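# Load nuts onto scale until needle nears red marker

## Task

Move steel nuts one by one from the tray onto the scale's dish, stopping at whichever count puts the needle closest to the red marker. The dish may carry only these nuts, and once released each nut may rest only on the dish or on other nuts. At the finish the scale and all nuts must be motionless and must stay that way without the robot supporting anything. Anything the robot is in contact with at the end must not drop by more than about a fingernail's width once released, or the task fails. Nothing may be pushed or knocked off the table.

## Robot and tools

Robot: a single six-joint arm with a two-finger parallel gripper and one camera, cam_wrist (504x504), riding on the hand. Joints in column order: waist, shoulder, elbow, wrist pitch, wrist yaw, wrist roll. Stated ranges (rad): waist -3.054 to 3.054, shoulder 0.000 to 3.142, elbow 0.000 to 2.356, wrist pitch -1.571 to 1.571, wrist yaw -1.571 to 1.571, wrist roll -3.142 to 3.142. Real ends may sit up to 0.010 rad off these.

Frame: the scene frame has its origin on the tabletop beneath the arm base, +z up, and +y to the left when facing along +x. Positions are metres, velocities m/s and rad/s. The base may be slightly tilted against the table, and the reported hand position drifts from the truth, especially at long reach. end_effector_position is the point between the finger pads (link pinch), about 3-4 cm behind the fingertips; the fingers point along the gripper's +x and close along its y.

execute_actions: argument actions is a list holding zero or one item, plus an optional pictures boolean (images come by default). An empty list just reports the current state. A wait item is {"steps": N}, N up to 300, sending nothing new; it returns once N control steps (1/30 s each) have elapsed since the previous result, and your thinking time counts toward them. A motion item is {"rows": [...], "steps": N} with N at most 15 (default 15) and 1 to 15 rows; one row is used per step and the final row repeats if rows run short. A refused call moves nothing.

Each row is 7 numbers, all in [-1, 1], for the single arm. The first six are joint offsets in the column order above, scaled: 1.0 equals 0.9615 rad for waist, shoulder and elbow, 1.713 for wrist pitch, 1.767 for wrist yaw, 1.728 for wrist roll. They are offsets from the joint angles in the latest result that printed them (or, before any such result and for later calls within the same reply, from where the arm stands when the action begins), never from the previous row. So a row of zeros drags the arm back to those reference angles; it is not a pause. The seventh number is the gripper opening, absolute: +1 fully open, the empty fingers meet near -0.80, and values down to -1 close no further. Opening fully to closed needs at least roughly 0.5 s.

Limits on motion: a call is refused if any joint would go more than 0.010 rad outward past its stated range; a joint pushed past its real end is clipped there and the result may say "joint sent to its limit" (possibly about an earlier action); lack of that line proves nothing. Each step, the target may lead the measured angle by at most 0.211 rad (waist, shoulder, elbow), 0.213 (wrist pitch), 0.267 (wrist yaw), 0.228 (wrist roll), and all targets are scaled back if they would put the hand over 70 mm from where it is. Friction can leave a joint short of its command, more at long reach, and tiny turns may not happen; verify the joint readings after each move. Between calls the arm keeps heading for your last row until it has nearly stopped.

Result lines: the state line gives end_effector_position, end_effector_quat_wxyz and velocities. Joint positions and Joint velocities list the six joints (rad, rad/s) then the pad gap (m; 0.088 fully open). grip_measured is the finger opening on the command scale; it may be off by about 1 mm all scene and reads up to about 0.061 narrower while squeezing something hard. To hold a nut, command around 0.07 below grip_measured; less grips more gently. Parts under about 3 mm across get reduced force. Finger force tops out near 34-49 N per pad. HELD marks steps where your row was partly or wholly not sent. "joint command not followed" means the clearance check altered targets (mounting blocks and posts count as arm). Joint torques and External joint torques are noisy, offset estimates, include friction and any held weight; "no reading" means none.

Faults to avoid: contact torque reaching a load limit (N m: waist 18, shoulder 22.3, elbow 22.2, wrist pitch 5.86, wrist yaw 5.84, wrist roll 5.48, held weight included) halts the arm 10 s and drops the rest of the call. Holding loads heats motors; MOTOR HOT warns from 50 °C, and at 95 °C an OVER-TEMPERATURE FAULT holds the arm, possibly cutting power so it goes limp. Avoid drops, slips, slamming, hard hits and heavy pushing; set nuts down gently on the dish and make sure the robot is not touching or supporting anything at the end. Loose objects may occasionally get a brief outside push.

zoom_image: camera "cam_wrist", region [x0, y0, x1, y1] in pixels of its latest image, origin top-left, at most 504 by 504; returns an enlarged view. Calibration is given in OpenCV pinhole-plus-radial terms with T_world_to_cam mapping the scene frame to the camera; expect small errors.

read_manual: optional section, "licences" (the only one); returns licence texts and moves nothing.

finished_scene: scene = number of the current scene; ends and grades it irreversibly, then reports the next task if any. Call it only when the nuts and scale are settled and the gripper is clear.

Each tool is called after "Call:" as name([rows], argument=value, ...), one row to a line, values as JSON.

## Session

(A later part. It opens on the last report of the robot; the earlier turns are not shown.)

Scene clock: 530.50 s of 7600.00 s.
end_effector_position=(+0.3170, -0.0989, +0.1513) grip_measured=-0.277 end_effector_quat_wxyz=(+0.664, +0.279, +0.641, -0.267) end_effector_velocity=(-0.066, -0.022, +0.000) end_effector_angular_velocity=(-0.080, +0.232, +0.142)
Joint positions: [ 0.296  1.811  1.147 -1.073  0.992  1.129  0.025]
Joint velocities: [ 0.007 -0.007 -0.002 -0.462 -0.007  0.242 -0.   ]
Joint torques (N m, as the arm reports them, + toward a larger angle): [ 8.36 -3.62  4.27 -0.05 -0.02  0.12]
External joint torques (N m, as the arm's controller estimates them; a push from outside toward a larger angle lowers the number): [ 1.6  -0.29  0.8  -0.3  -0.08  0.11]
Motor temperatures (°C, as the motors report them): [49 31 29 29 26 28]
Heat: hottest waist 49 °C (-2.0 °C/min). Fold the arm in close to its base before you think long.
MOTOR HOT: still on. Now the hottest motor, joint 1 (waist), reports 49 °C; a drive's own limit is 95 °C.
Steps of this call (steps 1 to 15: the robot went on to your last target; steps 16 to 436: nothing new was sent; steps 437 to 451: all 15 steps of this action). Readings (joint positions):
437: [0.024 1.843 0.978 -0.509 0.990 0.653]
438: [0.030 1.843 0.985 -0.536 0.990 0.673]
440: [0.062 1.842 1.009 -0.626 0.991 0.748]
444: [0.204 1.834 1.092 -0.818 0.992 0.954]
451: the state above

Call:
execute_actions([
  {"rows":[[0.04,0.05,0.01,-0.02,-0.005,0.03,-0.35],[0.08,0.1,0.015,-0.01,-0.01,0.06,-0.35],[0.12,0.16,0.02,0,-0.02,0.09,-0.35],[0.16,0.23,0.025,0.01,-0.03,0.12,-0.35],[0.19,0.3,0.03,0.02,-0.04,0.15,-0.35],[0.217,0.36,0.032,0.03,-0.047,0.18,-0.35],[0.217,0.417,0.032,0.044,-0.047,0.192,-0.35]]},
], pictures=false)

Call:
execute_actions([
  {"steps":15},
])

Scene clock: 541.60 s of 7600.00 s.
end_effector_position=(+0.3055, +0.0298, +0.1481) grip_measured=-0.277 end_effector_quat_wxyz=(+0.662, +0.270, +0.651, -0.256) end_effector_velocity=(-0.004, +0.015, -0.007) end_effector_angular_velocity=(-0.004, +0.015, -0.081)
Joint positions: [ 0.498  2.191  1.173 -1.006  0.914  1.445  0.025]
Joint velocities: [ 0.007  0.056  0.002  0.022 -0.007  0.11   0.   ]
Joint torques (N m, as the arm reports them, + toward a larger angle): [ 8.91 -3.53  3.94  0.3  -0.05  0.12]
External joint torques (N m, as the arm's controller estimates them; a push from outside toward a larger angle lowers the number): [ 1.56  0.94  0.19  0.1  -0.13  0.12]
Motor temperatures (°C, as the motors report them): [50 31 30 29 26 28]
Heat: hottest waist 50 °C (-1.0 °C/min). Fold the arm in close to its base before you think long.
MOTOR HOT: still on. Now the hottest motor, joint 1 (waist), reports 50 °C; a drive's own limit is 95 °C.
Steps of this call (steps 1 to 30: the robot went on to your last target; steps 31 to 318: nothing new was sent; steps 319 to 333: all 15 steps of this action). Readings (joint positions):
319: [0.305 1.816 1.153 -1.127 0.992 1.163]
320: [0.312 1.827 1.155 -1.125 0.992 1.178]
322: [0.349 1.882 1.165 -1.100 0.986 1.233]
326: [0.452 2.055 1.175 -1.043 0.937 1.363]
333: the state above

Scene clock: 542.10 s of 7600.00 s.
end_effector_position=(+0.3044, +0.0337, +0.1469) grip_measured=-0.277 end_effector_quat_wxyz=(+0.662, +0.270, +0.650, -0.259) end_effector_velocity=(-0.002, +0.002, -0.001) end_effector_angular_velocity=(+0.020, +0.013, +0.001)
Joint positions: [ 0.502  2.205  1.173 -1.001  0.914  1.458  0.025]
Joint velocities: [-0.002 -0.002 -0.002  0.007 -0.022 -0.007  0.   ]
Joint torques (N m, as the arm reports them, + toward a larger angle): [ 8.57 -3.76  4.18  0.34 -0.14  0.12]
External joint torques (N m, as the arm's controller estimates them; a push from outside toward a larger angle lowers the number): [ 1.26  0.48  0.58  0.1  -0.2   0.12]
Motor temperatures (°C, as the motors report them): [50 31 30 29 26 28]
Heat: hottest waist 50 °C (-1.0 °C/min). Fold the arm in close to its base before you think long.
MOTOR HOT: still on. Now the hottest motor, joint 1 (waist), reports 50 °C; a drive's own limit is 95 °C.
Steps of this call (steps 1 to 15: the robot went on to your last target). Readings (joint positions):
1: [0.498 2.193 1.173 -1.005 0.914 1.448]
2: [0.498 2.195 1.173 -1.004 0.914 1.451]
4: [0.500 2.199 1.173 -1.003 0.914 1.454]
8: [0.501 2.204 1.173 -1.001 0.914 1.457]
15: the state above
camera_calibration (this result's frames):
cam_wrist: T_world_to_cam=[[-0.677121, -0.735755, -0.0130563, 0.244301], [-0.691391, 0.630017, 0.353635, 0.167581], [-0.251963, 0.248481, -0.935292, 0.285143], [0, 0, 0, 1]] pos_world=[0.35313, 0.00331446, 0.210619]

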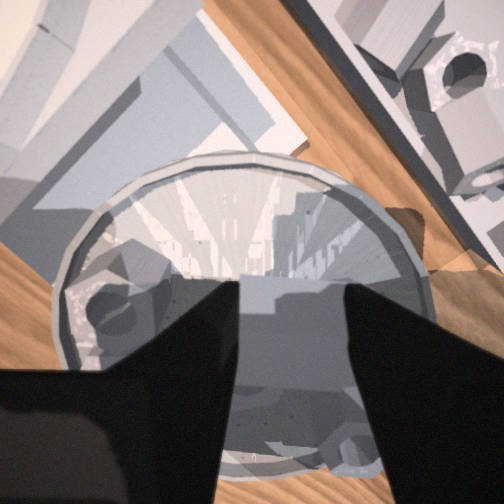

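Call:
execute_actions([
  {"rows":[[-0.008,-0.03,-0.02,0,0,0,-0.35],[-0.016,-0.057,-0.043,0.003,0.005,-0.01,-0.35],[-0.016,-0.057,-0.043,0.003,0.005,-0.01,-0.35],[-0.016,-0.057,-0.043,0.003,0.005,-0.01,-0.35],[-0.016,-0.057,-0.043,0.003,0.005,-0.01,-0.35],[-0.03,-0.053,-0.055,0.02,0.01,-0.02,-0.35],[-0.044,-0.05,-0.068,0.036,0.014,-0.03,-0.35],[-0.058,-0.046,-0.08,0.052,0.018,-0.04,-0.35],[-0.072,-0.042,-0.093,0.068,0.022,-0.05,-0.35],[-0.086,-0.038,-0.106,0.084,0.026,-0.06,-0.35],[-0.1,-0.034,-0.119,0.1,0.03,-0.07,-0.35]]},
], pictures=false)

Call:
execute_actions([
  {"steps":15},
])

Scene clock: 557.83 s of 7600.00 s.
end_effector_position=(+0.2996, +0.0202, +0.1178) grip_measured=-0.277 end_effector_quat_wxyz=(+0.659, +0.269, +0.649, -0.268) end_effector_velocity=(-0.018, -0.011, -0.055) end_effector_angular_velocity=(-0.069, +0.049, +0.047)
Joint positions: [ 0.416  2.165  1.074 -0.857  0.956  1.356  0.025]
Joint velocities: [-0.134  0.022 -0.134  0.198  0.081 -0.154  0.   ]
Joint torques (N m, as the arm reports them, + toward a larger angle): [ 9.01 -3.73  3.17  0.3   0.23  0.01]
External joint torques (N m, as the arm's controller estimates them; a push from outside toward a larger angle lowers the number): [ 1.4   0.59 -0.29  0.04  0.19  0.01]
Motor temperatures (°C, as the motors report them): [51 31 30 29 26 28]
Heat: hottest waist 51 °C (+1.0 °C/min). Fold the arm in close to its base before you think long.
MOTOR HOT: still on. Now the hottest motor, joint 1 (waist), reports 51 °C; a drive's own limit is 95 °C.
Steps of this call (steps 1 to 15: the robot went on to your last target; steps 16 to 457: nothing new was sent; steps 458 to 472: all 15 steps of this action). Readings (joint positions):
458: [0.502 2.204 1.172 -1.000 0.914 1.459]
459: [0.501 2.199 1.167 -0.997 0.914 1.457]
461: [0.497 2.183 1.153 -0.996 0.914 1.452]
465: [0.481 2.164 1.132 -0.966 0.926 1.427]
472: the state above

Scene clock: 558.33 s of 7600.00 s.
end_effector_position=(+0.2997, +0.0205, +0.1144) grip_measured=-0.277 end_effector_quat_wxyz=(+0.661, +0.269, +0.647, -0.268) end_effector_velocity=(-0.000, +0.001, -0.001) end_effector_angular_velocity=(+0.008, +0.002, +0.015)
Joint positions: [ 0.408  2.167  1.064 -0.832  0.962  1.34   0.025]
Joint velocities: [-0.002 -0.002 -0.002  0.007 -0.007 -0.022 -0.   ]
Joint torques (N m, as the arm reports them, + toward a larger angle): [ 8.18 -3.46  2.6   0.21  0.23 -0.03]
External joint torques (N m, as the arm's controller estimates them; a push from outside toward a larger angle lowers the number): [ 1.01  0.63 -0.54  0.01  0.16 -0.03]
Motor temperatures (°C, as the motors report them): [51 31 30 29 26 28]
Heat: hottest waist 51 °C (+1.0 °C/min). Fold the arm in close to its base before you think long.
MOTOR HOT: still on. Now the hottest motor, joint 1 (waist), reports 51 °C; a drive's own limit is 95 °C.
Steps of this call (steps 1 to 15: the robot went on to your last target). Readings (joint positions):
1: [0.413 2.166 1.071 -0.851 0.957 1.352]
2: [0.411 2.167 1.068 -0.847 0.958 1.349]
4: [0.410 2.167 1.066 -0.840 0.960 1.345]
8: [0.410 2.167 1.065 -0.834 0.961 1.341]
15: the state above
camera_calibration (this result's frames):
cam_wrist: T_world_to_cam=[[-0.685838, -0.727754, -0.0000319309, 0.231914], [-0.682696, 0.64336, 0.346429, 0.182019], [-0.252095, 0.237616, -0.938076, 0.257448], [0, 0, 0, 1]] pos_world=[0.348221, -0.00950155, 0.178456]

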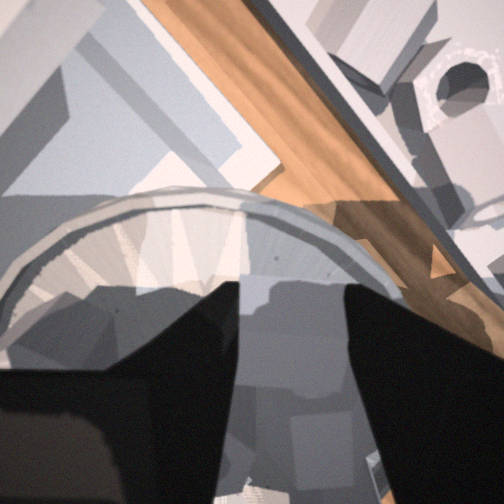

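Lower 3 mm, release, lift.

Call:
execute_actions([
  {"rows":[[-0.011,0.003,-0.011,0.01,0.004,-0.005,-0.35],[-0.011,0.003,-0.011,0.01,0.004,-0.005,-0.35],[-0.011,0.003,-0.011,0.01,0.004,-0.005,-0.35],[-0.011,0.003,-0.011,0.01,0.004,-0.005,-0.35],[-0.011,0.003,-0.011,0.01,0.004,-0.005,-0.35],[-0.011,0.003,-0.011,0.01,0.004,-0.005,-0.35],[-0.011,0.003,-0.011,0.01,0.004,-0.005,-0.3],[-0.011,0.003,-0.011,0.01,0.004,-0.005,-0.27],[-0.011,0.003,-0.011,0.01,0.004,-0.005,-0.24],[-0.011,0.003,-0.011,0.01,0.004,-0.005,-0.21],[-0.011,0.003,-0.011,0.01,0.004,-0.005,-0.17],[-0.011,0.003,-0.011,0.01,0.004,-0.005,-0.12]]},
], pictures=false)

Call:
execute_actions([
  {"rows":[[0.015,0,0.013,-0.015,0,0,-0.12],[0.03,-0.004,0.027,-0.035,-0.008,0.02,-0.12],[0.05,-0.008,0.045,-0.06,-0.014,0.03,-0.12],[0.07,-0.012,0.063,-0.082,-0.02,0.04,-0.12],[0.09,-0.016,0.08,-0.105,-0.026,0.05,-0.12],[0.105,-0.02,0.095,-0.12,-0.03,0.07,-0.12],[0.105,-0.02,0.095,-0.12,-0.03,0.07,-0.12],[0.105,-0.02,0.095,-0.12,-0.03,0.07,-0.12],[0.105,-0.02,0.095,-0.12,-0.03,0.07,0.05]]},
])

Scene clock: 570.97 s of 7600.00 s.
end_effector_position=(+0.3002, +0.0206, +0.1127) grip_measured=-0.168 end_effector_quat_wxyz=(+0.661, +0.271, +0.646, -0.269) end_effector_velocity=(+0.001, -0.001, -0.001) end_effector_angular_velocity=(-0.004, -0.005, -0.000)
Joint positions: [ 0.404  2.167  1.059 -0.818  0.965  1.334  0.031]
Joint velocities: [-0.002 -0.002 -0.002  0.007  0.007 -0.007  0.018]
Joint torques (N m, as the arm reports them, + toward a larger angle): [ 7.82 -3.84  2.68  0.27  0.22 -0.08]
External joint torques (N m, as the arm's controller estimates them; a push from outside toward a larger angle lowers the number): [ 0.63  0.25 -0.39  0.1   0.15 -0.08]
Motor temperatures (°C, as the motors report them): [51 31 30 29 26 28]
Heat: hottest waist 51 °C (+1.0 °C/min). Fold the arm in close to its base before you think long.
MOTOR HOT: still on. Now the hottest motor, joint 1 (waist), reports 51 °C; a drive's own limit is 95 °C.
Steps of this call (steps 1 to 15: the robot went on to your last target; steps 16 to 364: nothing new was sent; steps 365 to 379: all 15 steps of this action). Readings (joint positions):
365: [0.408 2.167 1.063 -0.829 0.963 1.339]
366: [0.407 2.167 1.062 -0.826 0.963 1.337]
368: [0.405 2.167 1.061 -0.823 0.964 1.336]
372: [0.405 2.167 1.059 -0.821 0.965 1.334]
379: the state above

Scene clock: 571.47 s of 7600.00 s.
end_effector_position=(+0.3009, +0.0219, +0.1518) grip_measured=+0.021 end_effector_quat_wxyz=(+0.665, +0.271, +0.647, -0.256) end_effector_velocity=(-0.012, -0.006, -0.001) end_effector_angular_velocity=(-0.015, +0.054, +0.026)
Joint positions: [ 0.503  2.151  1.143 -1.013  0.919  1.447  0.04 ]
Joint velocities: [-0.002 -0.002 -0.002 -0.081 -0.022  0.037  0.011]
Joint torques (N m, as the arm reports them, + toward a larger angle): [ 8.33 -4.36  4.07 -0.1  -0.1   0.11]
External joint torques (N m, as the arm's controller estimates them; a push from outside toward a larger angle lowers the number): [ 1.19 -0.38  0.45 -0.34 -0.17  0.11]
Motor temperatures (°C, as the motors report them): [51 31 30 29 26 28]
Heat: hottest waist 51 °C (+1.0 °C/min). Fold the arm in close to its base before you think long.
MOTOR HOT: still on. Now the hottest motor, joint 1 (waist), reports 51 °C; a drive's own limit is 95 °C.
Steps of this call (steps 1 to 15: all 15 steps of this action). Readings (joint positions):
1: [0.404 2.167 1.059 -0.818 0.965 1.334]
2: [0.407 2.167 1.062 -0.830 0.965 1.338]
4: [0.424 2.167 1.076 -0.875 0.957 1.360]
8: [0.482 2.159 1.122 -0.967 0.931 1.417]
15: the state above
camera_calibration (this result's frames):
cam_wrist: T_world_to_cam=[[-0.675533, -0.737047, -0.0204231, 0.233929], [-0.696062, 0.628343, 0.347395, 0.173216], [-0.243213, 0.248892, -0.937497, 0.289505], [0, 0, 0, 1]] pos_world=[0.349008, -0.00847817, 0.216013]

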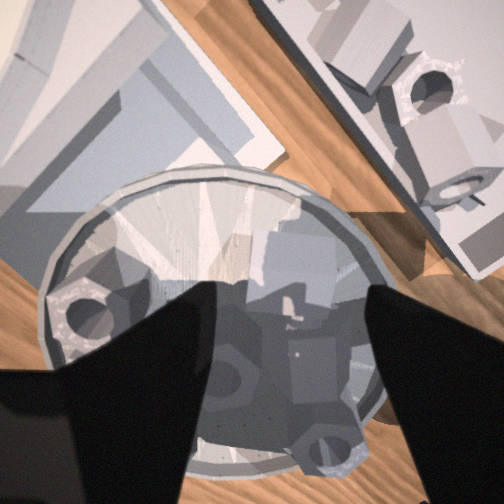

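Call:
execute_actions([
  {"rows":[[-0.05,-0.1,0.03,0,0.01,-0.3,0.05],[-0.1,-0.2,0.06,0,0.02,-0.6,0.05],[-0.15,-0.27,0.06,0,0.03,-1,0.05],[-0.2,-0.27,0.06,0,0.043,-1,0.05],[-0.2,-0.27,0.06,0,0.043,-1,0.05],[-0.25,-0.27,0.06,0.03,0.043,-1,0.05],[-0.3,-0.27,0.06,0.06,0.043,-1,0.05],[-0.35,-0.27,0.06,0.09,0.043,-1,0.05],[-0.4,-0.27,0.06,0.12,0.043,-1,0.05],[-0.444,-0.27,0.06,0.153,0.043,-1,0.05]]},
], pictures=false)

Call:
execute_actions([
  {"steps":20},
], pictures=false)

Call:
execute_actions([
  {"rows":[[0,0,0,0,0,-0.365,0.05]]},
])

Scene clock: 598.00 s of 7600.00 s.
end_effector_position=(+0.3544, -0.1137, +0.0915) grip_measured=+0.048 end_effector_quat_wxyz=(+0.667, +0.244, +0.664, -0.236) end_effector_velocity=(+0.013, -0.047, -0.062) end_effector_angular_velocity=(-0.022, +0.029, +1.195)
Joint positions: [ 0.098  1.903  1.205 -0.787  0.989  0.711  0.041]
Joint velocities: [-0.227 -0.012  0.002  0.256 -0.007 -1.546  0.   ]
Joint torques (N m, as the arm reports them, + toward a larger angle): [ 9.62 -5.94  2.33  0.28  0.16  0.  ]
External joint torques (N m, as the arm's controller estimates them; a push from outside toward a larger angle lowers the number): [ 1.13 -1.23 -0.53  0.08  0.19  0.01]
Motor temperatures (°C, as the motors report them): [52 32 31 28 26 28]
Heat: hottest waist 52 °C (+2.0 °C/min). Fold the arm in close to its base before you think long.
MOTOR HOT: still on. Now the hottest motor, joint 1 (waist), reports 52 °C; a drive's own limit is 95 °C.
From where the robot then was, a joint's target lay farther than a number of 1.0 reaches, so one or more steps of this call were cut to that.
Steps of this call (steps 1 to 15: the robot went on to your last target; steps 16 to 781: nothing new was sent; steps 782 to 796: all 15 steps of this action). Readings (joint positions):
782: [0.503 2.141 1.147 -1.020 0.917 1.413]
783: [0.494 2.120 1.149 -1.020 0.917 1.360]
785: [0.453 2.057 1.158 -1.020 0.931 1.276]
789: [0.318 1.932 1.197 -0.957 0.975 1.076]
796: the state above

Scene clock: 598.67 s of 7600.00 s.
end_effector_position=(+0.3578, -0.1186, +0.0881) grip_measured=+0.048 end_effector_quat_wxyz=(+0.709, -0.070, +0.698, +0.073) end_effector_velocity=(-0.003, +0.001, -0.001) end_effector_angular_velocity=(-0.001, +0.006, +0.485)
Joint positions: [ 0.082  1.897  1.205 -0.753  0.99  -0.226  0.041]
Joint velocities: [-0.002 -0.002 -0.007 -0.007 -0.007 -0.476  0.   ]
Joint torques (N m, as the arm reports them, + toward a larger angle): [ 8.13 -5.54  2.71  0.24  0.19 -0.03]
External joint torques (N m, as the arm's controller estimates them; a push from outside toward a larger angle lowers the number): [ 0.72 -0.97 -0.08  0.04  0.22 -0.02]
Motor temperatures (°C, as the motors report them): [52 32 31 28 26 28]
Heat: hottest waist 52 °C (+2.0 °C/min). Fold the arm in close to its base before you think long.
MOTOR HOT: still on. Now the hottest motor, joint 1 (waist), reports 52 °C; a drive's own limit is 95 °C.
Steps of this call (steps 1 to 20: the robot went on to your last target). Readings (joint positions):
1: [0.093 1.902 1.205 -0.779 0.989 0.659]
2: [0.091 1.901 1.205 -0.773 0.989 0.607]
4: [0.089 1.898 1.205 -0.765 0.989 0.503]
8: [0.086 1.897 1.205 -0.757 0.990 0.294]
20: the state above

Scene clock: 599.17 s of 7600.00 s.
end_effector_position=(+0.3580, -0.1184, +0.0885) grip_measured=+0.048 end_effector_quat_wxyz=(+0.658, -0.275, +0.645, +0.275) end_effector_velocity=(-0.004, +0.001, +0.001) end_effector_angular_velocity=(+0.003, +0.008, +0.276)
Joint positions: [ 0.083  1.897  1.205 -0.753  0.99  -0.822  0.041]
Joint velocities: [ 0.002 -0.002 -0.002 -0.022 -0.007 -0.256 -0.   ]
Joint torques (N m, as the arm reports them, + toward a larger angle): [ 8.59 -4.57  3.06  0.   -0.02 -0.08]
External joint torques (N m, as the arm's controller estimates them; a push from outside toward a larger angle lowers the number): [ 1.1   0.01  0.24 -0.2   0.04 -0.07]
Motor temperatures (°C, as the motors report them): [52 32 31 28 26 28]
Heat: hottest waist 52 °C (+2.0 °C/min). Fold the arm in close to its base before you think long.
MOTOR HOT: still on. Now the hottest motor, joint 1 (waist), reports 52 °C; a drive's own limit is 95 °C.
Steps of this call (steps 1 to 15: all 15 steps of this action). Readings (joint positions):
1: [0.082 1.897 1.205 -0.753 0.990 -0.269]
2: [0.082 1.897 1.205 -0.753 0.990 -0.323]
4: [0.082 1.897 1.205 -0.753 0.990 -0.427]
8: [0.083 1.897 1.205 -0.753 0.990 -0.635]
15: the state above
camera_calibration (this result's frames):
cam_wrist: T_world_to_cam=[[0.732213, -0.680858, 0.0172354, -0.332839], [-0.642842, -0.682528, 0.347721, 0.148874], [-0.224985, -0.265686, -0.93744, 0.211454], [0, 0, 0, 1]] pos_world=[0.386986, -0.0688251, 0.152195]

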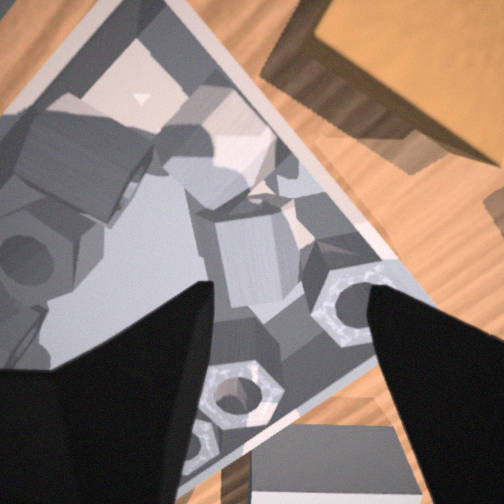

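Call:
execute_actions([
  {"rows":[[-0.016,0.05,-0.048,0.056,0,-0.1,-0.1]]},
], pictures=false)

Call:
execute_actions([
  {"steps":8},
])

Scene clock: 611.13 s of 7600.00 s.
end_effector_position=(+0.3569, -0.1027, +0.0743) grip_measured=-0.095 end_effector_quat_wxyz=(+0.634, -0.325, +0.623, +0.323) end_effector_velocity=(-0.002, +0.002, -0.003) end_effector_angular_velocity=(+0.006, +0.007, +0.020)
Joint positions: [ 0.074  1.936  1.165 -0.662  0.99  -0.99   0.034]
Joint velocities: [-0.007  0.002 -0.007  0.007 -0.007 -0.022 -0.002]
Joint torques (N m, as the arm reports them, + toward a larger angle): [ 8.22 -3.81  2.42  0.3  -0.04 -0.06]
External joint torques (N m, as the arm's controller estimates them; a push from outside toward a larger angle lowers the number): [ 0.83  0.83 -0.27  0.1   0.01 -0.06]
Motor temperatures (°C, as the motors report them): [52 32 30 28 26 28]
Heat: hottest waist 52 °C (+1.0 °C/min). Fold the arm in close to its base before you think long.
MOTOR HOT: still on. Now the hottest motor, joint 1 (waist), reports 52 °C; a drive's own limit is 95 °C.
Steps of this call (steps 1 to 30: the robot went on to your last target; steps 31 to 344: nothing new was sent; steps 345 to 359: all 15 steps of this action). Readings (joint positions):
345: [0.083 1.900 1.200 -0.737 0.990 -0.881]
346: [0.082 1.904 1.194 -0.716 0.990 -0.909]
348: [0.079 1.917 1.184 -0.692 0.990 -0.945]
352: [0.075 1.935 1.166 -0.672 0.990 -0.977]
359: the state above

Scene clock: 611.40 s of 7600.00 s.
end_effector_position=(+0.3571, -0.1026, +0.0742) grip_measured=-0.097 end_effector_quat_wxyz=(+0.634, -0.325, +0.622, +0.323) end_effector_velocity=(-0.003, -0.001, -0.001) end_effector_angular_velocity=(-0.008, +0.009, +0.016)
Joint positions: [ 0.074  1.936  1.164 -0.66   0.99  -0.992  0.034]
Joint velocities: [-0.002 -0.002 -0.007 -0.007  0.007 -0.007 -0.   ]
Joint torques (N m, as the arm reports them, + toward a larger angle): [ 8.1  -3.74  2.16  0.18 -0.07 -0.06]
External joint torques (N m, as the arm's controller estimates them; a push from outside toward a larger angle lowers the number): [ 0.67  0.87 -0.48 -0.01 -0.01 -0.06]
Motor temperatures (°C, as the motors report them): [52 32 30 28 26 28]
Heat: hottest waist 52 °C (+1.0 °C/min). Fold the arm in close to its base before you think long.
MOTOR HOT: still on. Now the hottest motor, joint 1 (waist), reports 52 °C; a drive's own limit is 95 °C.
Steps of this call (steps 1 to 8: the robot went on to your last target). Readings (joint positions):
1: [0.074 1.936 1.164 -0.661 0.990 -0.991]
2: [0.074 1.936 1.164 -0.661 0.990 -0.991]
4: [0.074 1.936 1.164 -0.660 0.990 -0.992]
8: the state above
camera_calibration (this result's frames):
cam_wrist: T_world_to_cam=[[0.827834, -0.560623, 0.0198091, -0.343125], [-0.530912, -0.771579, 0.350425, 0.114652], [-0.181172, -0.300611, -0.936381, 0.182789], [0, 0, 0, 1]] pos_world=[0.378037, -0.0489519, 0.13778]

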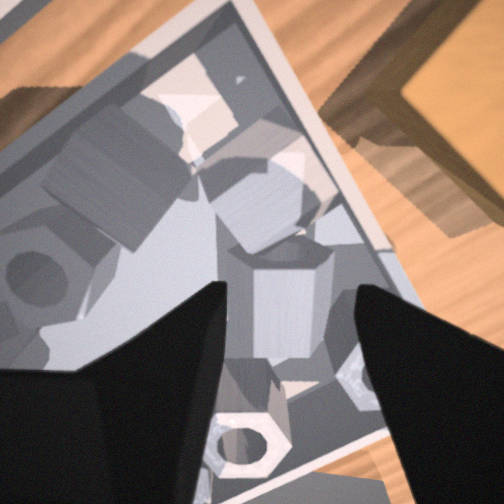

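Call:
execute_actions([
  {"rows":[[0,0,-0.018,0.004,0,0,-0.02],[0,0,-0.018,0.004,0,0,-0.02],[0,0,-0.018,0.004,0,0,-0.02],[0,0,-0.018,0.004,0,0,-0.02],[-0.012,0.004,-0.025,0.016,0,-0.008,-0.02],[-0.02,0.006,-0.032,0.028,0,-0.017,-0.02],[-0.028,0.008,-0.039,0.04,0,-0.026,-0.02],[-0.036,0.01,-0.046,0.052,0,-0.035,-0.02],[-0.045,0.012,-0.053,0.064,0,-0.044,-0.02],[-0.054,0.013,-0.059,0.075,0,-0.053,-0.02]]},
], pictures=false)

Call:
execute_actions([
  {"steps":10},
])

Scene clock: 623.27 s of 7600.00 s.
end_effector_position=(+0.3533, -0.1032, +0.0562) grip_measured=-0.024 end_effector_quat_wxyz=(+0.632, -0.328, +0.624, +0.322) end_effector_velocity=(-0.004, +0.004, -0.018) end_effector_angular_velocity=(+0.014, +0.002, +0.026)
Joint positions: [ 0.03   1.94   1.117 -0.548  0.99  -1.071  0.038]
Joint velocities: [-0.042  0.007 -0.046  0.11  -0.022 -0.095  0.   ]
Joint torques (N m, as the arm reports them, + toward a larger angle): [ 8.35 -3.65  2.22  0.27 -0.04 -0.04]
External joint torques (N m, as the arm's controller estimates them; a push from outside toward a larger angle lowers the number): [ 0.69  1.15 -0.31  0.05  0.03 -0.04]
Motor temperatures (°C, as the motors report them): [52 32 30 28 26 28]
Heat: hottest waist 52 °C (+1.0 °C/min). Fold the arm in close to its base before you think long.
MOTOR HOT: still on. Now the hottest motor, joint 1 (waist), reports 52 °C; a drive's own limit is 95 °C.
Steps of this call (steps 1 to 15: the robot went on to your last target; steps 16 to 341: nothing new was sent; steps 342 to 356: all 15 steps of this action). Readings (joint positions):
342: [0.074 1.936 1.163 -0.658 0.990 -0.993]
343: [0.074 1.936 1.161 -0.657 0.990 -0.993]
345: [0.074 1.936 1.158 -0.657 0.990 -0.993]
349: [0.066 1.936 1.143 -0.619 0.990 -1.017]
356: the state above

Scene clock: 623.60 s of 7600.00 s.
end_effector_position=(+0.3539, -0.1031, +0.0553) grip_measured=-0.023 end_effector_quat_wxyz=(+0.632, -0.330, +0.623, +0.322) end_effector_velocity=(-0.003, +0.001, -0.001) end_effector_angular_velocity=(+0.008, +0.008, +0.016)
Joint positions: [ 0.028  1.94   1.114 -0.535  0.99  -1.081  0.038]
Joint velocities: [-0.002 -0.002 -0.007 -0.007 -0.007 -0.007 -0.   ]
Joint torques (N m, as the arm reports them, + toward a larger angle): [ 8.19 -3.82  2.24  0.35  0.   -0.02]
External joint torques (N m, as the arm's controller estimates them; a push from outside toward a larger angle lowers the number): [ 0.79  0.89 -0.2   0.15  0.06 -0.02]
Motor temperatures (°C, as the motors report them): [52 32 30 28 26 28]
Heat: hottest waist 52 °C (+1.0 °C/min). Fold the arm in close to its base before you think long.
MOTOR HOT: still on. Now the hottest motor, joint 1 (waist), reports 52 °C; a drive's own limit is 95 °C.
Steps of this call (steps 1 to 10: the robot went on to your last target). Readings (joint positions):
1: [0.029 1.940 1.116 -0.545 0.990 -1.074]
2: [0.028 1.940 1.115 -0.542 0.990 -1.076]
4: [0.028 1.940 1.114 -0.538 0.990 -1.078]
8: [0.028 1.940 1.114 -0.535 0.990 -1.080]
10: the state above
camera_calibration (this result's frames):
cam_wrist: T_world_to_cam=[[0.830626, -0.556286, 0.0246271, -0.341215], [-0.527174, -0.771375, 0.356467, 0.117646], [-0.179301, -0.309073, -0.933983, 0.16265], [0, 0, 0, 1]] pos_world=[0.374605, -0.0487938, 0.118378]

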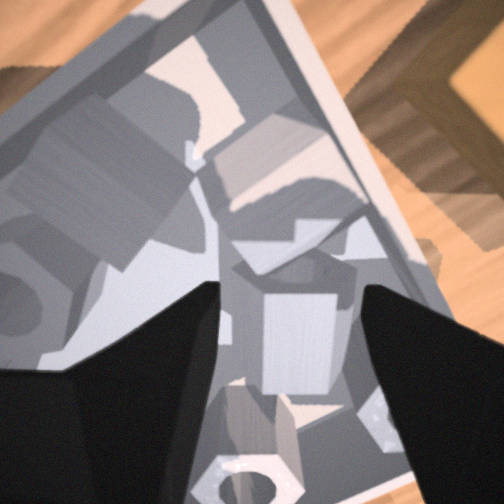

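Go 6 mm lower so the tips pass the corners, then close.

Call:
execute_actions([
  {"rows":[[-0.022,0.01,-0.018,0.023,0,-0.018,-0.02],[-0.022,0.01,-0.018,0.023,0,-0.018,-0.02],[-0.022,0.01,-0.018,0.023,0,-0.018,-0.02],[-0.022,0.01,-0.018,0.023,0,-0.018,-0.02],[-0.022,0.01,-0.018,0.023,0,-0.018,-0.02],[-0.022,0.01,-0.018,0.023,0,-0.018,-0.02],[-0.022,0.01,-0.018,0.023,0,-0.018,-0.08],[-0.022,0.01,-0.018,0.023,0,-0.018,-0.14],[-0.022,0.01,-0.018,0.023,0,-0.018,-0.2],[-0.022,0.01,-0.018,0.023,0,-0.018,-0.28]]},
], pictures=false)

Call:
execute_actions([
  {"steps":8},
])

Scene clock: 630.00 s of 7600.00 s.
end_effector_position=(+0.3532, -0.1042, +0.0497) grip_measured=-0.204 end_effector_quat_wxyz=(+0.631, -0.331, +0.623, +0.322) end_effector_velocity=(-0.002, +0.001, -0.001) end_effector_angular_velocity=(+0.007, +0.005, +0.027)
Joint positions: [ 0.013  1.941  1.102 -0.5    0.99  -1.109  0.029]
Joint velocities: [-0.002 -0.002 -0.002 -0.007 -0.007 -0.022  0.   ]
Joint torques (N m, as the arm reports them, + toward a larger angle): [ 7.69 -3.79  1.91  0.39 -0.03 -0.05]
External joint torques (N m, as the arm's controller estimates them; a push from outside toward a larger angle lowers the number): [ 0.31  0.94 -0.47  0.19  0.03 -0.04]
Motor temperatures (°C, as the motors report them): [52 32 30 28 26 28]
Heat: hottest waist 52 °C (+1.0 °C/min). Fold the arm in close to its base before you think long.
MOTOR HOT: still on. Now the hottest motor, joint 1 (waist), reports 52 °C; a drive's own limit is 95 °C.
Steps of this call (steps 1 to 30: the robot went on to your last target; steps 31 to 177: nothing new was sent; steps 178 to 192: all 15 steps of this action). Readings (joint positions):
178: [0.027 1.940 1.111 -0.528 0.990 -1.087]
179: [0.025 1.940 1.109 -0.520 0.990 -1.093]
181: [0.019 1.940 1.106 -0.510 0.990 -1.100]
185: [0.013 1.941 1.103 -0.502 0.990 -1.107]
192: the state above

Scene clock: 630.27 s of 7600.00 s.
end_effector_position=(+0.3533, -0.1042, +0.0497) grip_measured=-0.204 end_effector_quat_wxyz=(+0.631, -0.331, +0.623, +0.322) end_effector_velocity=(-0.003, -0.000, -0.002) end_effector_angular_velocity=(+0.007, +0.009, +0.010)
Joint positions: [ 0.013  1.941  1.102 -0.499  0.99  -1.11   0.029]
Joint velocities: [-0.007 -0.002 -0.002 -0.007 -0.007 -0.007 -0.   ]
Joint torques (N m, as the arm reports them, + toward a larger angle): [ 8.15 -3.9   2.09  0.38 -0.03 -0.08]
External joint torques (N m, as the arm's controller estimates them; a push from outside toward a larger angle lowers the number): [ 0.82  0.83 -0.3   0.18  0.03 -0.08]
Motor temperatures (°C, as the motors report them): [52 32 30 28 26 28]
Heat: hottest waist 52 °C (+1.0 °C/min). Fold the arm in close to its base before you think long.
MOTOR HOT: still on. Now the hottest motor, joint 1 (waist), reports 52 °C; a drive's own limit is 95 °C.
Steps of this call (steps 1 to 8: the robot went on to your last target). Readings (joint positions):
1: [0.013 1.941 1.102 -0.500 0.990 -1.109]
2: [0.013 1.941 1.102 -0.500 0.990 -1.109]
4: [0.013 1.941 1.102 -0.499 0.990 -1.109]
8: the state above
camera_calibration (this result's frames):
cam_wrist: T_world_to_cam=[[0.831617, -0.55473, 0.0262516, -0.341473], [-0.52572, -0.771131, 0.359131, 0.117758], [-0.178977, -0.312461, -0.932918, 0.156463], [0, 0, 0, 1]] pos_world=[0.373885, -0.0497292, 0.112641]

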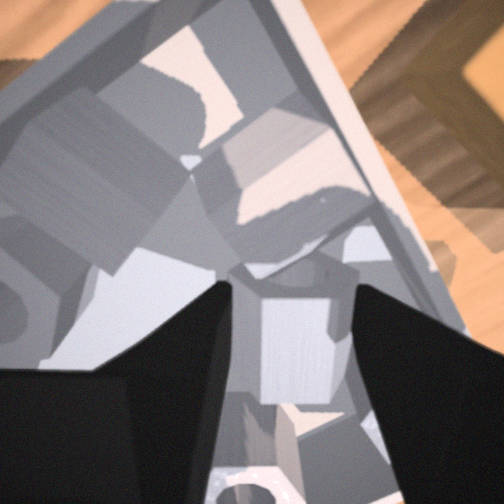

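Call:
execute_actions([
  {"rows":[[0.02,-0.004,0.016,-0.04,0,0.03,-0.33],[0.045,-0.008,0.035,-0.08,0,0.06,-0.33],[0.07,-0.012,0.055,-0.12,0,0.09,-0.33],[0.1,-0.018,0.075,-0.16,0,0.12,-0.33],[0.13,-0.024,0.095,-0.2,0,0.15,-0.33],[0.17,-0.04,0.1,-0.24,0,0.2,-0.33],[0.21,-0.06,0.1,-0.28,0,0.25,-0.33],[0.25,-0.09,0.1,-0.33,0,0.3,-0.33],[0.305,-0.115,0.1,-0.375,0,0.38,-0.33]]},
], pictures=false)

Scene clock: 641.23 s of 7600.00 s.
end_effector_position=(+0.3280, -0.0987, +0.1538) grip_measured=-0.204 end_effector_quat_wxyz=(+0.659, -0.296, +0.629, +0.288) end_effector_velocity=(-0.067, -0.025, +0.021) end_effector_angular_velocity=(-0.054, +0.180, -0.196)
Joint positions: [ 0.295  1.838  1.194 -1.079  0.99  -0.528  0.029]
Joint velocities: [ 0.061 -0.061 -0.007 -0.491 -0.007  0.593 -0.   ]
Joint torques (N m, as the arm reports them, + toward a larger angle): [ 7.87 -3.36  3.73 -0.05 -0.07  0.11]
External joint torques (N m, as the arm's controller estimates them; a push from outside toward a larger angle lowers the number): [ 1.45 -0.45  0.71 -0.3  -0.03  0.1 ]
Motor temperatures (°C, as the motors report them): [52 32 29 29 26 28]
Heat: hottest waist 52 °C (+0.0 °C/min). Fold the arm in close to its base before you think long.
MOTOR HOT: still on. Now the hottest motor, joint 1 (waist), reports 52 °C; a drive's own limit is 95 °C.
Steps of this call (steps 1 to 15: the robot went on to your last target; steps 16 to 314: nothing new was sent; steps 315 to 329: all 15 steps of this action). Readings (joint positions):
315: [0.014 1.941 1.103 -0.505 0.990 -1.103]
316: [0.017 1.941 1.108 -0.531 0.990 -1.083]
318: [0.038 1.941 1.125 -0.618 0.990 -1.021]
322: [0.138 1.919 1.167 -0.810 0.990 -0.830]
329: the state above

Call:
execute_actions([
  {"rows":[[0.04,0.05,0.015,-0.03,-0.005,0.07,-0.33],[0.08,0.1,0.03,-0.03,-0.01,0.1,-0.33],[0.12,0.16,0.045,-0.02,-0.02,0.13,-0.33],[0.15,0.23,0.06,-0.01,-0.03,0.16,-0.33],[0.18,0.3,0.075,0,-0.035,0.19,-0.33],[0.195,0.38,0.09,0.015,-0.038,0.21,-0.33],[0.195,0.452,0.104,0.027,-0.038,0.232,-0.33]]},
], pictures=false)

Call:
execute_actions([
  {"steps":15},
])

Scene clock: 651.57 s of 7600.00 s.
end_effector_position=(+0.3265, +0.0332, +0.1479) grip_measured=-0.204 end_effector_quat_wxyz=(+0.657, -0.279, +0.644, +0.277) end_effector_velocity=(+0.005, +0.023, -0.017) end_effector_angular_velocity=(-0.021, +0.026, -0.098)
Joint positions: [ 0.478  2.252  1.278 -1.041  0.925 -0.144  0.029]
Joint velocities: [-0.012  0.12   0.056  0.022  0.007  0.125  0.   ]
Joint torques (N m, as the arm reports them, + toward a larger angle): [ 9.23 -4.38  4.61  0.25 -0.04  0.16]
External joint torques (N m, as the arm's controller estimates them; a push from outside toward a larger angle lowers the number): [ 1.42  0.86  0.64 -0.01 -0.08  0.15]
Motor temperatures (°C, as the motors report them): [52 32 30 28 26 28]
Heat: hottest waist 52 °C (+0.0 °C/min). Fold the arm in close to its base before you think long.
MOTOR HOT: still on. Now the hottest motor, joint 1 (waist), reports 52 °C; a drive's own limit is 95 °C.
Steps of this call (steps 1 to 30: the robot went on to your last target; steps 31 to 295: nothing new was sent; steps 296 to 310: all 15 steps of this action). Readings (joint positions):
296: [0.306 1.841 1.195 -1.140 0.990 -0.446]
297: [0.313 1.853 1.200 -1.140 0.990 -0.426]
299: [0.347 1.907 1.220 -1.130 0.984 -0.367]
303: [0.440 2.084 1.264 -1.074 0.945 -0.229]
310: the state above

Scene clock: 652.07 s of 7600.00 s.
end_effector_position=(+0.3284, +0.0370, +0.1476) grip_measured=-0.204 end_effector_quat_wxyz=(+0.660, -0.274, +0.645, +0.272) end_effector_velocity=(+0.003, -0.001, +0.000) end_effector_angular_velocity=(-0.001, -0.008, -0.004)
Joint positions: [ 0.48   2.266  1.288 -1.035  0.925 -0.129  0.029]
Joint velocities: [-0.002 -0.002  0.002  0.007  0.007 -0.007 -0.   ]
Joint torques (N m, as the arm reports them, + toward a larger angle): [ 9.49 -3.75  4.22  0.32 -0.05  0.13]
External joint torques (N m, as the arm's controller estimates them; a push from outside toward a larger angle lowers the number): [ 1.62  0.92  0.59  0.05 -0.05  0.12]
Motor temperatures (°C, as the motors report them): [52 32 30 28 26 28]
Heat: hottest waist 52 °C (+0.0 °C/min). Fold the arm in close to its base before you think long.
MOTOR HOT: still on. Now the hottest motor, joint 1 (waist), reports 52 °C; a drive's own limit is 95 °C.
Steps of this call (steps 1 to 15: the robot went on to your last target). Readings (joint positions):
1: [0.478 2.255 1.280 -1.040 0.925 -0.140]
2: [0.478 2.256 1.283 -1.039 0.925 -0.137]
4: [0.479 2.258 1.287 -1.037 0.925 -0.134]
8: [0.480 2.263 1.288 -1.036 0.925 -0.131]
15: the state above
camera_calibration (this result's frames):
cam_wrist: T_world_to_cam=[[0.727958, -0.685348, 0.0193384, -0.205113], [-0.648012, -0.67854, 0.345925, 0.217154], [-0.223957, -0.26435, -0.938063, 0.301189], [0, 0, 0, 1]] pos_world=[0.357485, 0.0863932, 0.211381]

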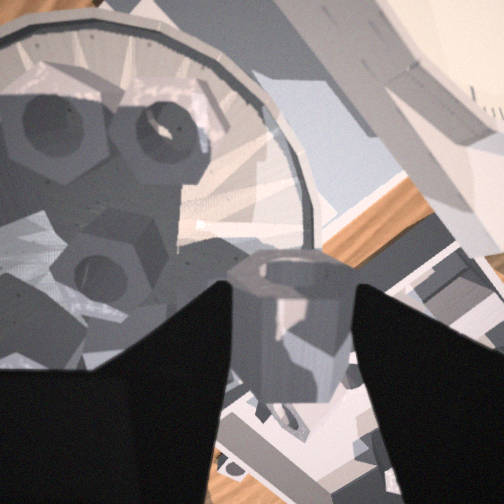

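Call:
execute_actions([
  {"rows":[[0.02,0.045,0.03,0,-0.005,0.01,-0.33],[0.036,0.094,0.064,-0.003,-0.012,0.024,-0.33]],"steps":12},
], pictures=false)

Call:
execute_actions([
  {"rows":[[-0.015,0.006,-0.014,0.015,0.004,-0.01,-0.33],[-0.03,0.009,-0.027,0.03,0.008,-0.02,-0.33],[-0.043,0.012,-0.04,0.045,0.012,-0.03,-0.33],[-0.056,0.015,-0.052,0.06,0.016,-0.04,-0.33],[-0.07,0.018,-0.063,0.075,0.02,-0.05,-0.33],[-0.082,0.02,-0.074,0.09,0.025,-0.055,-0.33]]},
])

Scene clock: 662.77 s of 7600.00 s.
end_effector_position=(+0.3306, +0.0612, +0.1492) grip_measured=-0.204 end_effector_quat_wxyz=(+0.660, -0.274, +0.643, +0.275) end_effector_velocity=(+0.008, +0.001, +0.006) end_effector_angular_velocity=(+0.011, -0.003, -0.015)
Joint positions: [ 0.513  2.346  1.34  -1.037  0.909 -0.092  0.029]
Joint velocities: [ 0.002  0.007  0.042 -0.022 -0.007  0.007 -0.   ]
Joint torques (N m, as the arm reports them, + toward a larger angle): [ 9.29 -4.01  4.39 -0.12 -0.15  0.08]
External joint torques (N m, as the arm's controller estimates them; a push from outside toward a larger angle lowers the number): [ 1.23  0.83  0.83 -0.36 -0.13  0.08]
Motor temperatures (°C, as the motors report them): [54 32 30 29 26 28]
Heat: hottest waist 54 °C (+2.0 °C/min). Fold the arm in close to its base before you think long.
MOTOR HOT: still on. Now the hottest motor, joint 1 (waist), reports 54 °C; a drive's own limit is 95 °C.
Steps of this call (steps 1 to 15: the robot went on to your last target; steps 16 to 309: nothing new was sent; steps 310 to 321: all 12 steps of this action). Readings (joint positions):
310: [0.481 2.271 1.291 -1.035 0.925 -0.126]
311: [0.484 2.283 1.301 -1.037 0.925 -0.118]
313: [0.496 2.311 1.325 -1.036 0.919 -0.106]
317: [0.513 2.342 1.335 -1.037 0.910 -0.096]
321: the state above

Scene clock: 663.27 s of 7600.00 s.
end_effector_position=(+0.3310, +0.0592, +0.1162) grip_measured=-0.204 end_effector_quat_wxyz=(+0.657, -0.275, +0.648, +0.269) end_effector_velocity=(-0.000, +0.002, -0.002) end_effector_angular_velocity=(+0.015, -0.007, -0.001)
Joint positions: [ 0.437  2.358  1.276 -0.893  0.947 -0.181  0.029]
Joint velocities: [-0.002 -0.007 -0.017  0.037 -0.007 -0.022  0.   ]
Joint torques (N m, as the arm reports them, + toward a larger angle): [ 9.35 -4.3   2.72  0.39  0.17 -0.03]
External joint torques (N m, as the arm's controller estimates them; a push from outside toward a larger angle lowers the number): [ 1.29  0.78 -0.68  0.14  0.17 -0.03]
Motor temperatures (°C, as the motors report them): [54 32 30 29 26 28]
Heat: hottest waist 54 °C (+2.0 °C/min). Fold the arm in close to its base before you think long.
MOTOR HOT: still on. Now the hottest motor, joint 1 (waist), reports 54 °C; a drive's own limit is 95 °C.
Steps of this call (steps 1 to 15: all 15 steps of this action). Readings (joint positions):
1: [0.513 2.347 1.341 -1.037 0.909 -0.092]
2: [0.511 2.347 1.339 -1.028 0.909 -0.098]
4: [0.499 2.347 1.327 -0.993 0.915 -0.119]
8: [0.456 2.354 1.293 -0.927 0.939 -0.161]
15: the state above
camera_calibration (this result's frames):
cam_wrist: T_world_to_cam=[[0.726782, -0.686534, 0.0213997, -0.190984], [-0.647336, -0.674204, 0.355534, 0.243111], [-0.229658, -0.272248, -0.934419, 0.280175], [0, 0, 0, 1]] pos_world=[0.360523, 0.109066, 0.179454]

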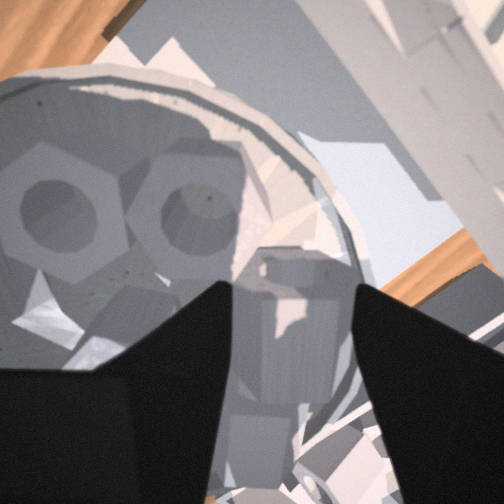

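Call:
execute_actions([
  {"rows":[[0,0,-0.025,0.01,0,0,-0.33],[0,0,-0.025,0.01,0,0,-0.33],[0,0,-0.025,0.01,0,0,-0.33],[-0.008,0,-0.032,0.017,0.003,-0.005,-0.33],[-0.014,0,-0.04,0.025,0.005,-0.01,-0.33],[-0.02,0,-0.047,0.033,0.007,-0.015,-0.33]]},
])

Scene clock: 668.73 s of 7600.00 s.
end_effector_position=(+0.3256, +0.0600, +0.1066) grip_measured=-0.204 end_effector_quat_wxyz=(+0.655, -0.277, +0.649, +0.270) end_effector_velocity=(-0.003, +0.003, +0.000) end_effector_angular_velocity=(+0.019, +0.009, +0.007)
Joint positions: [ 0.421  2.358  1.237 -0.841  0.953 -0.204  0.029]
Joint velocities: [ 0.002 -0.002 -0.007  0.007 -0.022 -0.007  0.   ]
Joint torques (N m, as the arm reports them, + toward a larger angle): [ 9.03 -5.17  3.03  0.31  0.24 -0.06]
External joint torques (N m, as the arm's controller estimates them; a push from outside toward a larger angle lowers the number): [ 1.04 -0.24 -0.13  0.09  0.25 -0.06]
Motor temperatures (°C, as the motors report them): [54 32 30 29 26 28]
Heat: hottest waist 54 °C (+2.0 °C/min). Fold the arm in close to its base before you think long.
MOTOR HOT: still on. Now the hottest motor, joint 1 (waist), reports 54 °C; a drive's own limit is 95 °C.
Steps of this call (steps 1 to 15: the robot went on to your last target; steps 16 to 149: nothing new was sent; steps 150 to 164: all 15 steps of this action). Readings (joint positions):
150: [0.437 2.358 1.272 -0.884 0.949 -0.185]
151: [0.437 2.358 1.269 -0.882 0.949 -0.185]
153: [0.437 2.358 1.263 -0.878 0.949 -0.185]
157: [0.428 2.358 1.245 -0.854 0.950 -0.196]
164: the state above
camera_calibration (this result's frames):
cam_wrist: T_world_to_cam=[[0.728914, -0.68429, 0.0207794, -0.187069], [-0.644105, -0.675191, 0.359508, 0.242162], [-0.231978, -0.275435, -0.93291, 0.270944], [0, 0, 0, 1]] pos_world=[0.355188, 0.110123, 0.169594]

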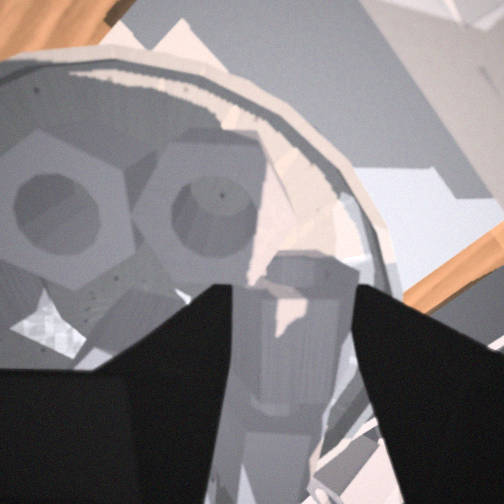

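Call:
execute_actions([
  {"rows":[[0,0,0,0,0,0,-0.25],[0,0,0,0,0,0,-0.21],[0,0,0,0,0,0,-0.18],[0,0,0,0,0,0,-0.15],[0,0,0,0,0,0,-0.12],[0,0,0,0,0,0,-0.09],[0,0,0,0,0,0,-0.06]],"steps":11},
], pictures=false)

Call:
execute_actions([
  {"rows":[[0.02,0,0.018,-0.025,0,0.01,-0.06],[0.04,-0.008,0.036,-0.05,-0.01,0.03,-0.06],[0.06,-0.012,0.055,-0.075,-0.018,0.04,-0.06],[0.08,-0.016,0.073,-0.1,-0.024,0.06,-0.06],[0.11,-0.02,0.1,-0.13,-0.03,0.08,-0.06],[0.14,-0.03,0.125,-0.16,-0.04,0.1,-0.06],[0.17,-0.04,0.15,-0.2,-0.05,0.12,-0.06],[0.17,-0.04,0.15,-0.2,-0.05,0.12,-0.06],[0.17,-0.04,0.15,-0.2,-0.05,0.12,0.4]]},
])

Scene clock: 676.30 s of 7600.00 s.
end_effector_position=(+0.3256, +0.0600, +0.1065) grip_measured=-0.093 end_effector_quat_wxyz=(+0.655, -0.277, +0.649, +0.270) end_effector_velocity=(-0.004, -0.000, +0.002) end_effector_angular_velocity=(-0.001, +0.009, +0.058)
Joint positions: [ 0.421  2.358  1.236 -0.839  0.954 -0.205  0.034]
Joint velocities: [ 0.007 -0.002 -0.002 -0.022 -0.007 -0.037  0.012]
Joint torques (N m, as the arm reports them, + toward a larger angle): [ 9.1  -4.99  3.21 -0.05 -0.01  0.1 ]
External joint torques (N m, as the arm's controller estimates them; a push from outside toward a larger angle lowers the number): [ 1.14 -0.12  0.07 -0.26  0.01  0.1 ]
Motor temperatures (°C, as the motors report them): [55 32 30 29 26 28]
Heat: hottest waist 55 °C (+3.0 °C/min). Fold the arm in close to its base before you think long.
MOTOR HOT: still on. Now the hottest motor, joint 1 (waist), reports 55 °C; a drive's own limit is 95 °C.
Steps of this call (steps 1 to 15: the robot went on to your last target; steps 16 to 216: nothing new was sent; steps 217 to 227: all 11 steps of this action). Readings (joint positions):
217: [0.421 2.358 1.236 -0.839 0.954 -0.205]
218: [0.421 2.358 1.236 -0.839 0.954 -0.205]
220: [0.421 2.358 1.236 -0.839 0.954 -0.205]
224: [0.421 2.358 1.236 -0.839 0.954 -0.205]
227: the state above

Scene clock: 676.80 s of 7600.00 s.
end_effector_position=(+0.3226, +0.0589, +0.1787) grip_measured=+0.326 end_effector_quat_wxyz=(+0.662, -0.277, +0.639, +0.278) end_effector_velocity=(-0.023, -0.009, -0.002) end_effector_angular_velocity=(-0.019, +0.111, +0.026)
Joint positions: [ 0.585  2.321  1.373 -1.162  0.876 -0.01   0.055]
Joint velocities: [-0.002  0.002  0.002 -0.139 -0.066  0.081  0.03 ]
Joint torques (N m, as the arm reports them, + toward a larger angle): [ 8.61 -4.86  4.25 -0.12 -0.17  0.07]
External joint torques (N m, as the arm's controller estimates them; a push from outside toward a larger angle lowers the number): [ 0.8  -0.41  0.43 -0.37 -0.15  0.07]
Motor temperatures (°C, as the motors report them): [55 32 30 29 26 28]
Heat: hottest waist 55 °C (+3.0 °C/min). Fold the arm in close to its base before you think long.
MOTOR HOT: still on. Now the hottest motor, joint 1 (waist), reports 55 °C; a drive's own limit is 95 °C.
Steps of this call (steps 1 to 15: all 15 steps of this action). Readings (joint positions):
1: [0.423 2.358 1.238 -0.845 0.954 -0.203]
2: [0.427 2.358 1.243 -0.862 0.954 -0.193]
4: [0.446 2.358 1.260 -0.914 0.942 -0.163]
8: [0.525 2.347 1.325 -1.064 0.901 -0.069]
15: the state above
camera_calibration (this result's frames):
cam_wrist: T_world_to_cam=[[0.737597, -0.674918, 0.0209002, -0.190447], [-0.641171, -0.690337, 0.335164, 0.217874], [-0.21178, -0.260617, -0.941928, 0.33146], [0, 0, 0, 1]] pos_world=[0.350364, 0.108254, 0.243168]

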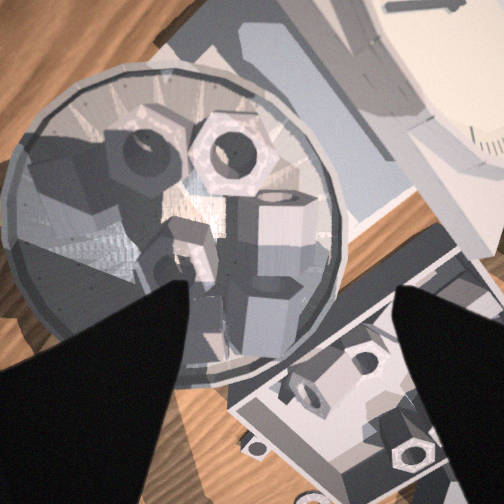

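Call:
execute_actions([
  {"rows":[[-0.04,-0.1,-0.06,0,0.01,0.1,0.05],[-0.08,-0.2,-0.12,0,0.02,0.2,0.05],[-0.12,-0.3,-0.18,0.02,0.03,0.3,0.05],[-0.16,-0.4,-0.24,0.04,0.04,0.44,0.05],[-0.2,-0.51,-0.3,0.06,0.05,0.44,0.05],[-0.2,-0.51,-0.35,0.08,0.06,0.44,0.05],[-0.24,-0.51,-0.4,0.12,0.068,0.44,0.05],[-0.28,-0.51,-0.45,0.16,0.068,0.44,0.05],[-0.32,-0.51,-0.5,0.2,0.068,0.44,0.05],[-0.39,-0.51,-0.523,0.259,0.068,0.44,0.05]]},
], pictures=false)

Call:
execute_actions([
  {"steps":22},
])

Scene clock: 701.37 s of 7600.00 s.
end_effector_position=(+0.2808, -0.0588, +0.0989) grip_measured=+0.059 end_effector_quat_wxyz=(+0.690, +0.135, +0.699, -0.134) end_effector_velocity=(-0.047, -0.014, -0.065) end_effector_angular_velocity=(+0.005, +0.039, -0.876)
Joint positions: [ 0.235  1.859  0.906 -0.778  0.986  0.681  0.042]
Joint velocities: [-0.208 -0.144 -0.32   0.432  0.007  0.549 -0.003]
Joint torques (N m, as the arm reports them, + toward a larger angle): [ 7.48 -4.82  2.86  0.42  0.25  0.09]
External joint torques (N m, as the arm's controller estimates them; a push from outside toward a larger angle lowers the number): [ 0.66 -1.11 -0.41  0.09  0.22  0.08]
Motor temperatures (°C, as the motors report them): [55 32 31 28 26 28]
Heat: hottest waist 55 °C (+3.0 °C/min). Fold the arm in close to its base before you think long.
MOTOR HOT: still on. Now the hottest motor, joint 1 (waist), reports 55 °C; a drive's own limit is 95 °C.
Steps of this call (steps 1 to 30: the robot went on to your last target; steps 31 to 722: nothing new was sent; steps 723 to 737: all 15 steps of this action). Readings (joint positions):
723: [0.585 2.312 1.370 -1.175 0.871 0.027]
724: [0.579 2.288 1.351 -1.167 0.872 0.078]
726: [0.544 2.204 1.278 -1.150 0.893 0.183]
730: [0.417 1.997 1.108 -1.032 0.958 0.391]
737: the state above

Scene clock: 702.10 s of 7600.00 s.
end_effector_position=(+0.2797, -0.0621, +0.0941) grip_measured=+0.052 end_effector_quat_wxyz=(+0.684, +0.177, +0.686, -0.174) end_effector_velocity=(-0.002, +0.001, +0.001) end_effector_angular_velocity=(+0.006, +0.004, +0.000)
Joint positions: [ 0.215  1.836  0.876 -0.721  0.991  0.748  0.042]
Joint velocities: [ 0.002 -0.002 -0.002 -0.007 -0.007  0.007  0.   ]
Joint torques (N m, as the arm reports them, + toward a larger angle): [ 6.54 -4.09  2.46  0.27  0.21  0.08]
External joint torques (N m, as the arm's controller estimates them; a push from outside toward a larger angle lowers the number): [ 0.4  -0.7  -0.27  0.08  0.18  0.08]
Motor temperatures (°C, as the motors report them): [55 32 31 28 26 28]
Heat: hottest waist 55 °C (+3.0 °C/min). Fold the arm in close to its base before you think long.
MOTOR HOT: still on. Now the hottest motor, joint 1 (waist), reports 55 °C; a drive's own limit is 95 °C.
Steps of this call (steps 1 to 22: the robot went on to your last target). Readings (joint positions):
1: [0.230 1.854 0.898 -0.765 0.987 0.697]
2: [0.227 1.851 0.892 -0.753 0.988 0.710]
4: [0.223 1.844 0.886 -0.739 0.989 0.726]
8: [0.218 1.838 0.880 -0.727 0.991 0.741]
22: the state above
camera_calibration (this result's frames):
cam_wrist: T_world_to_cam=[[-0.461131, -0.887315, 0.00548016, 0.0847991], [-0.825067, 0.431038, 0.365336, 0.253421], [-0.32653, 0.163946, -0.93086, 0.268471], [0, 0, 0, 1]] pos_world=[0.335857, -0.0780054, 0.15686]

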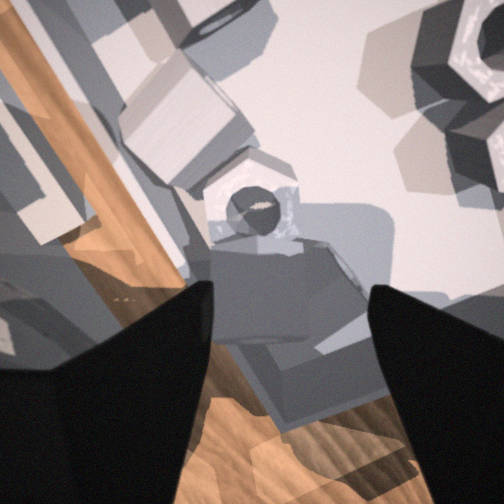

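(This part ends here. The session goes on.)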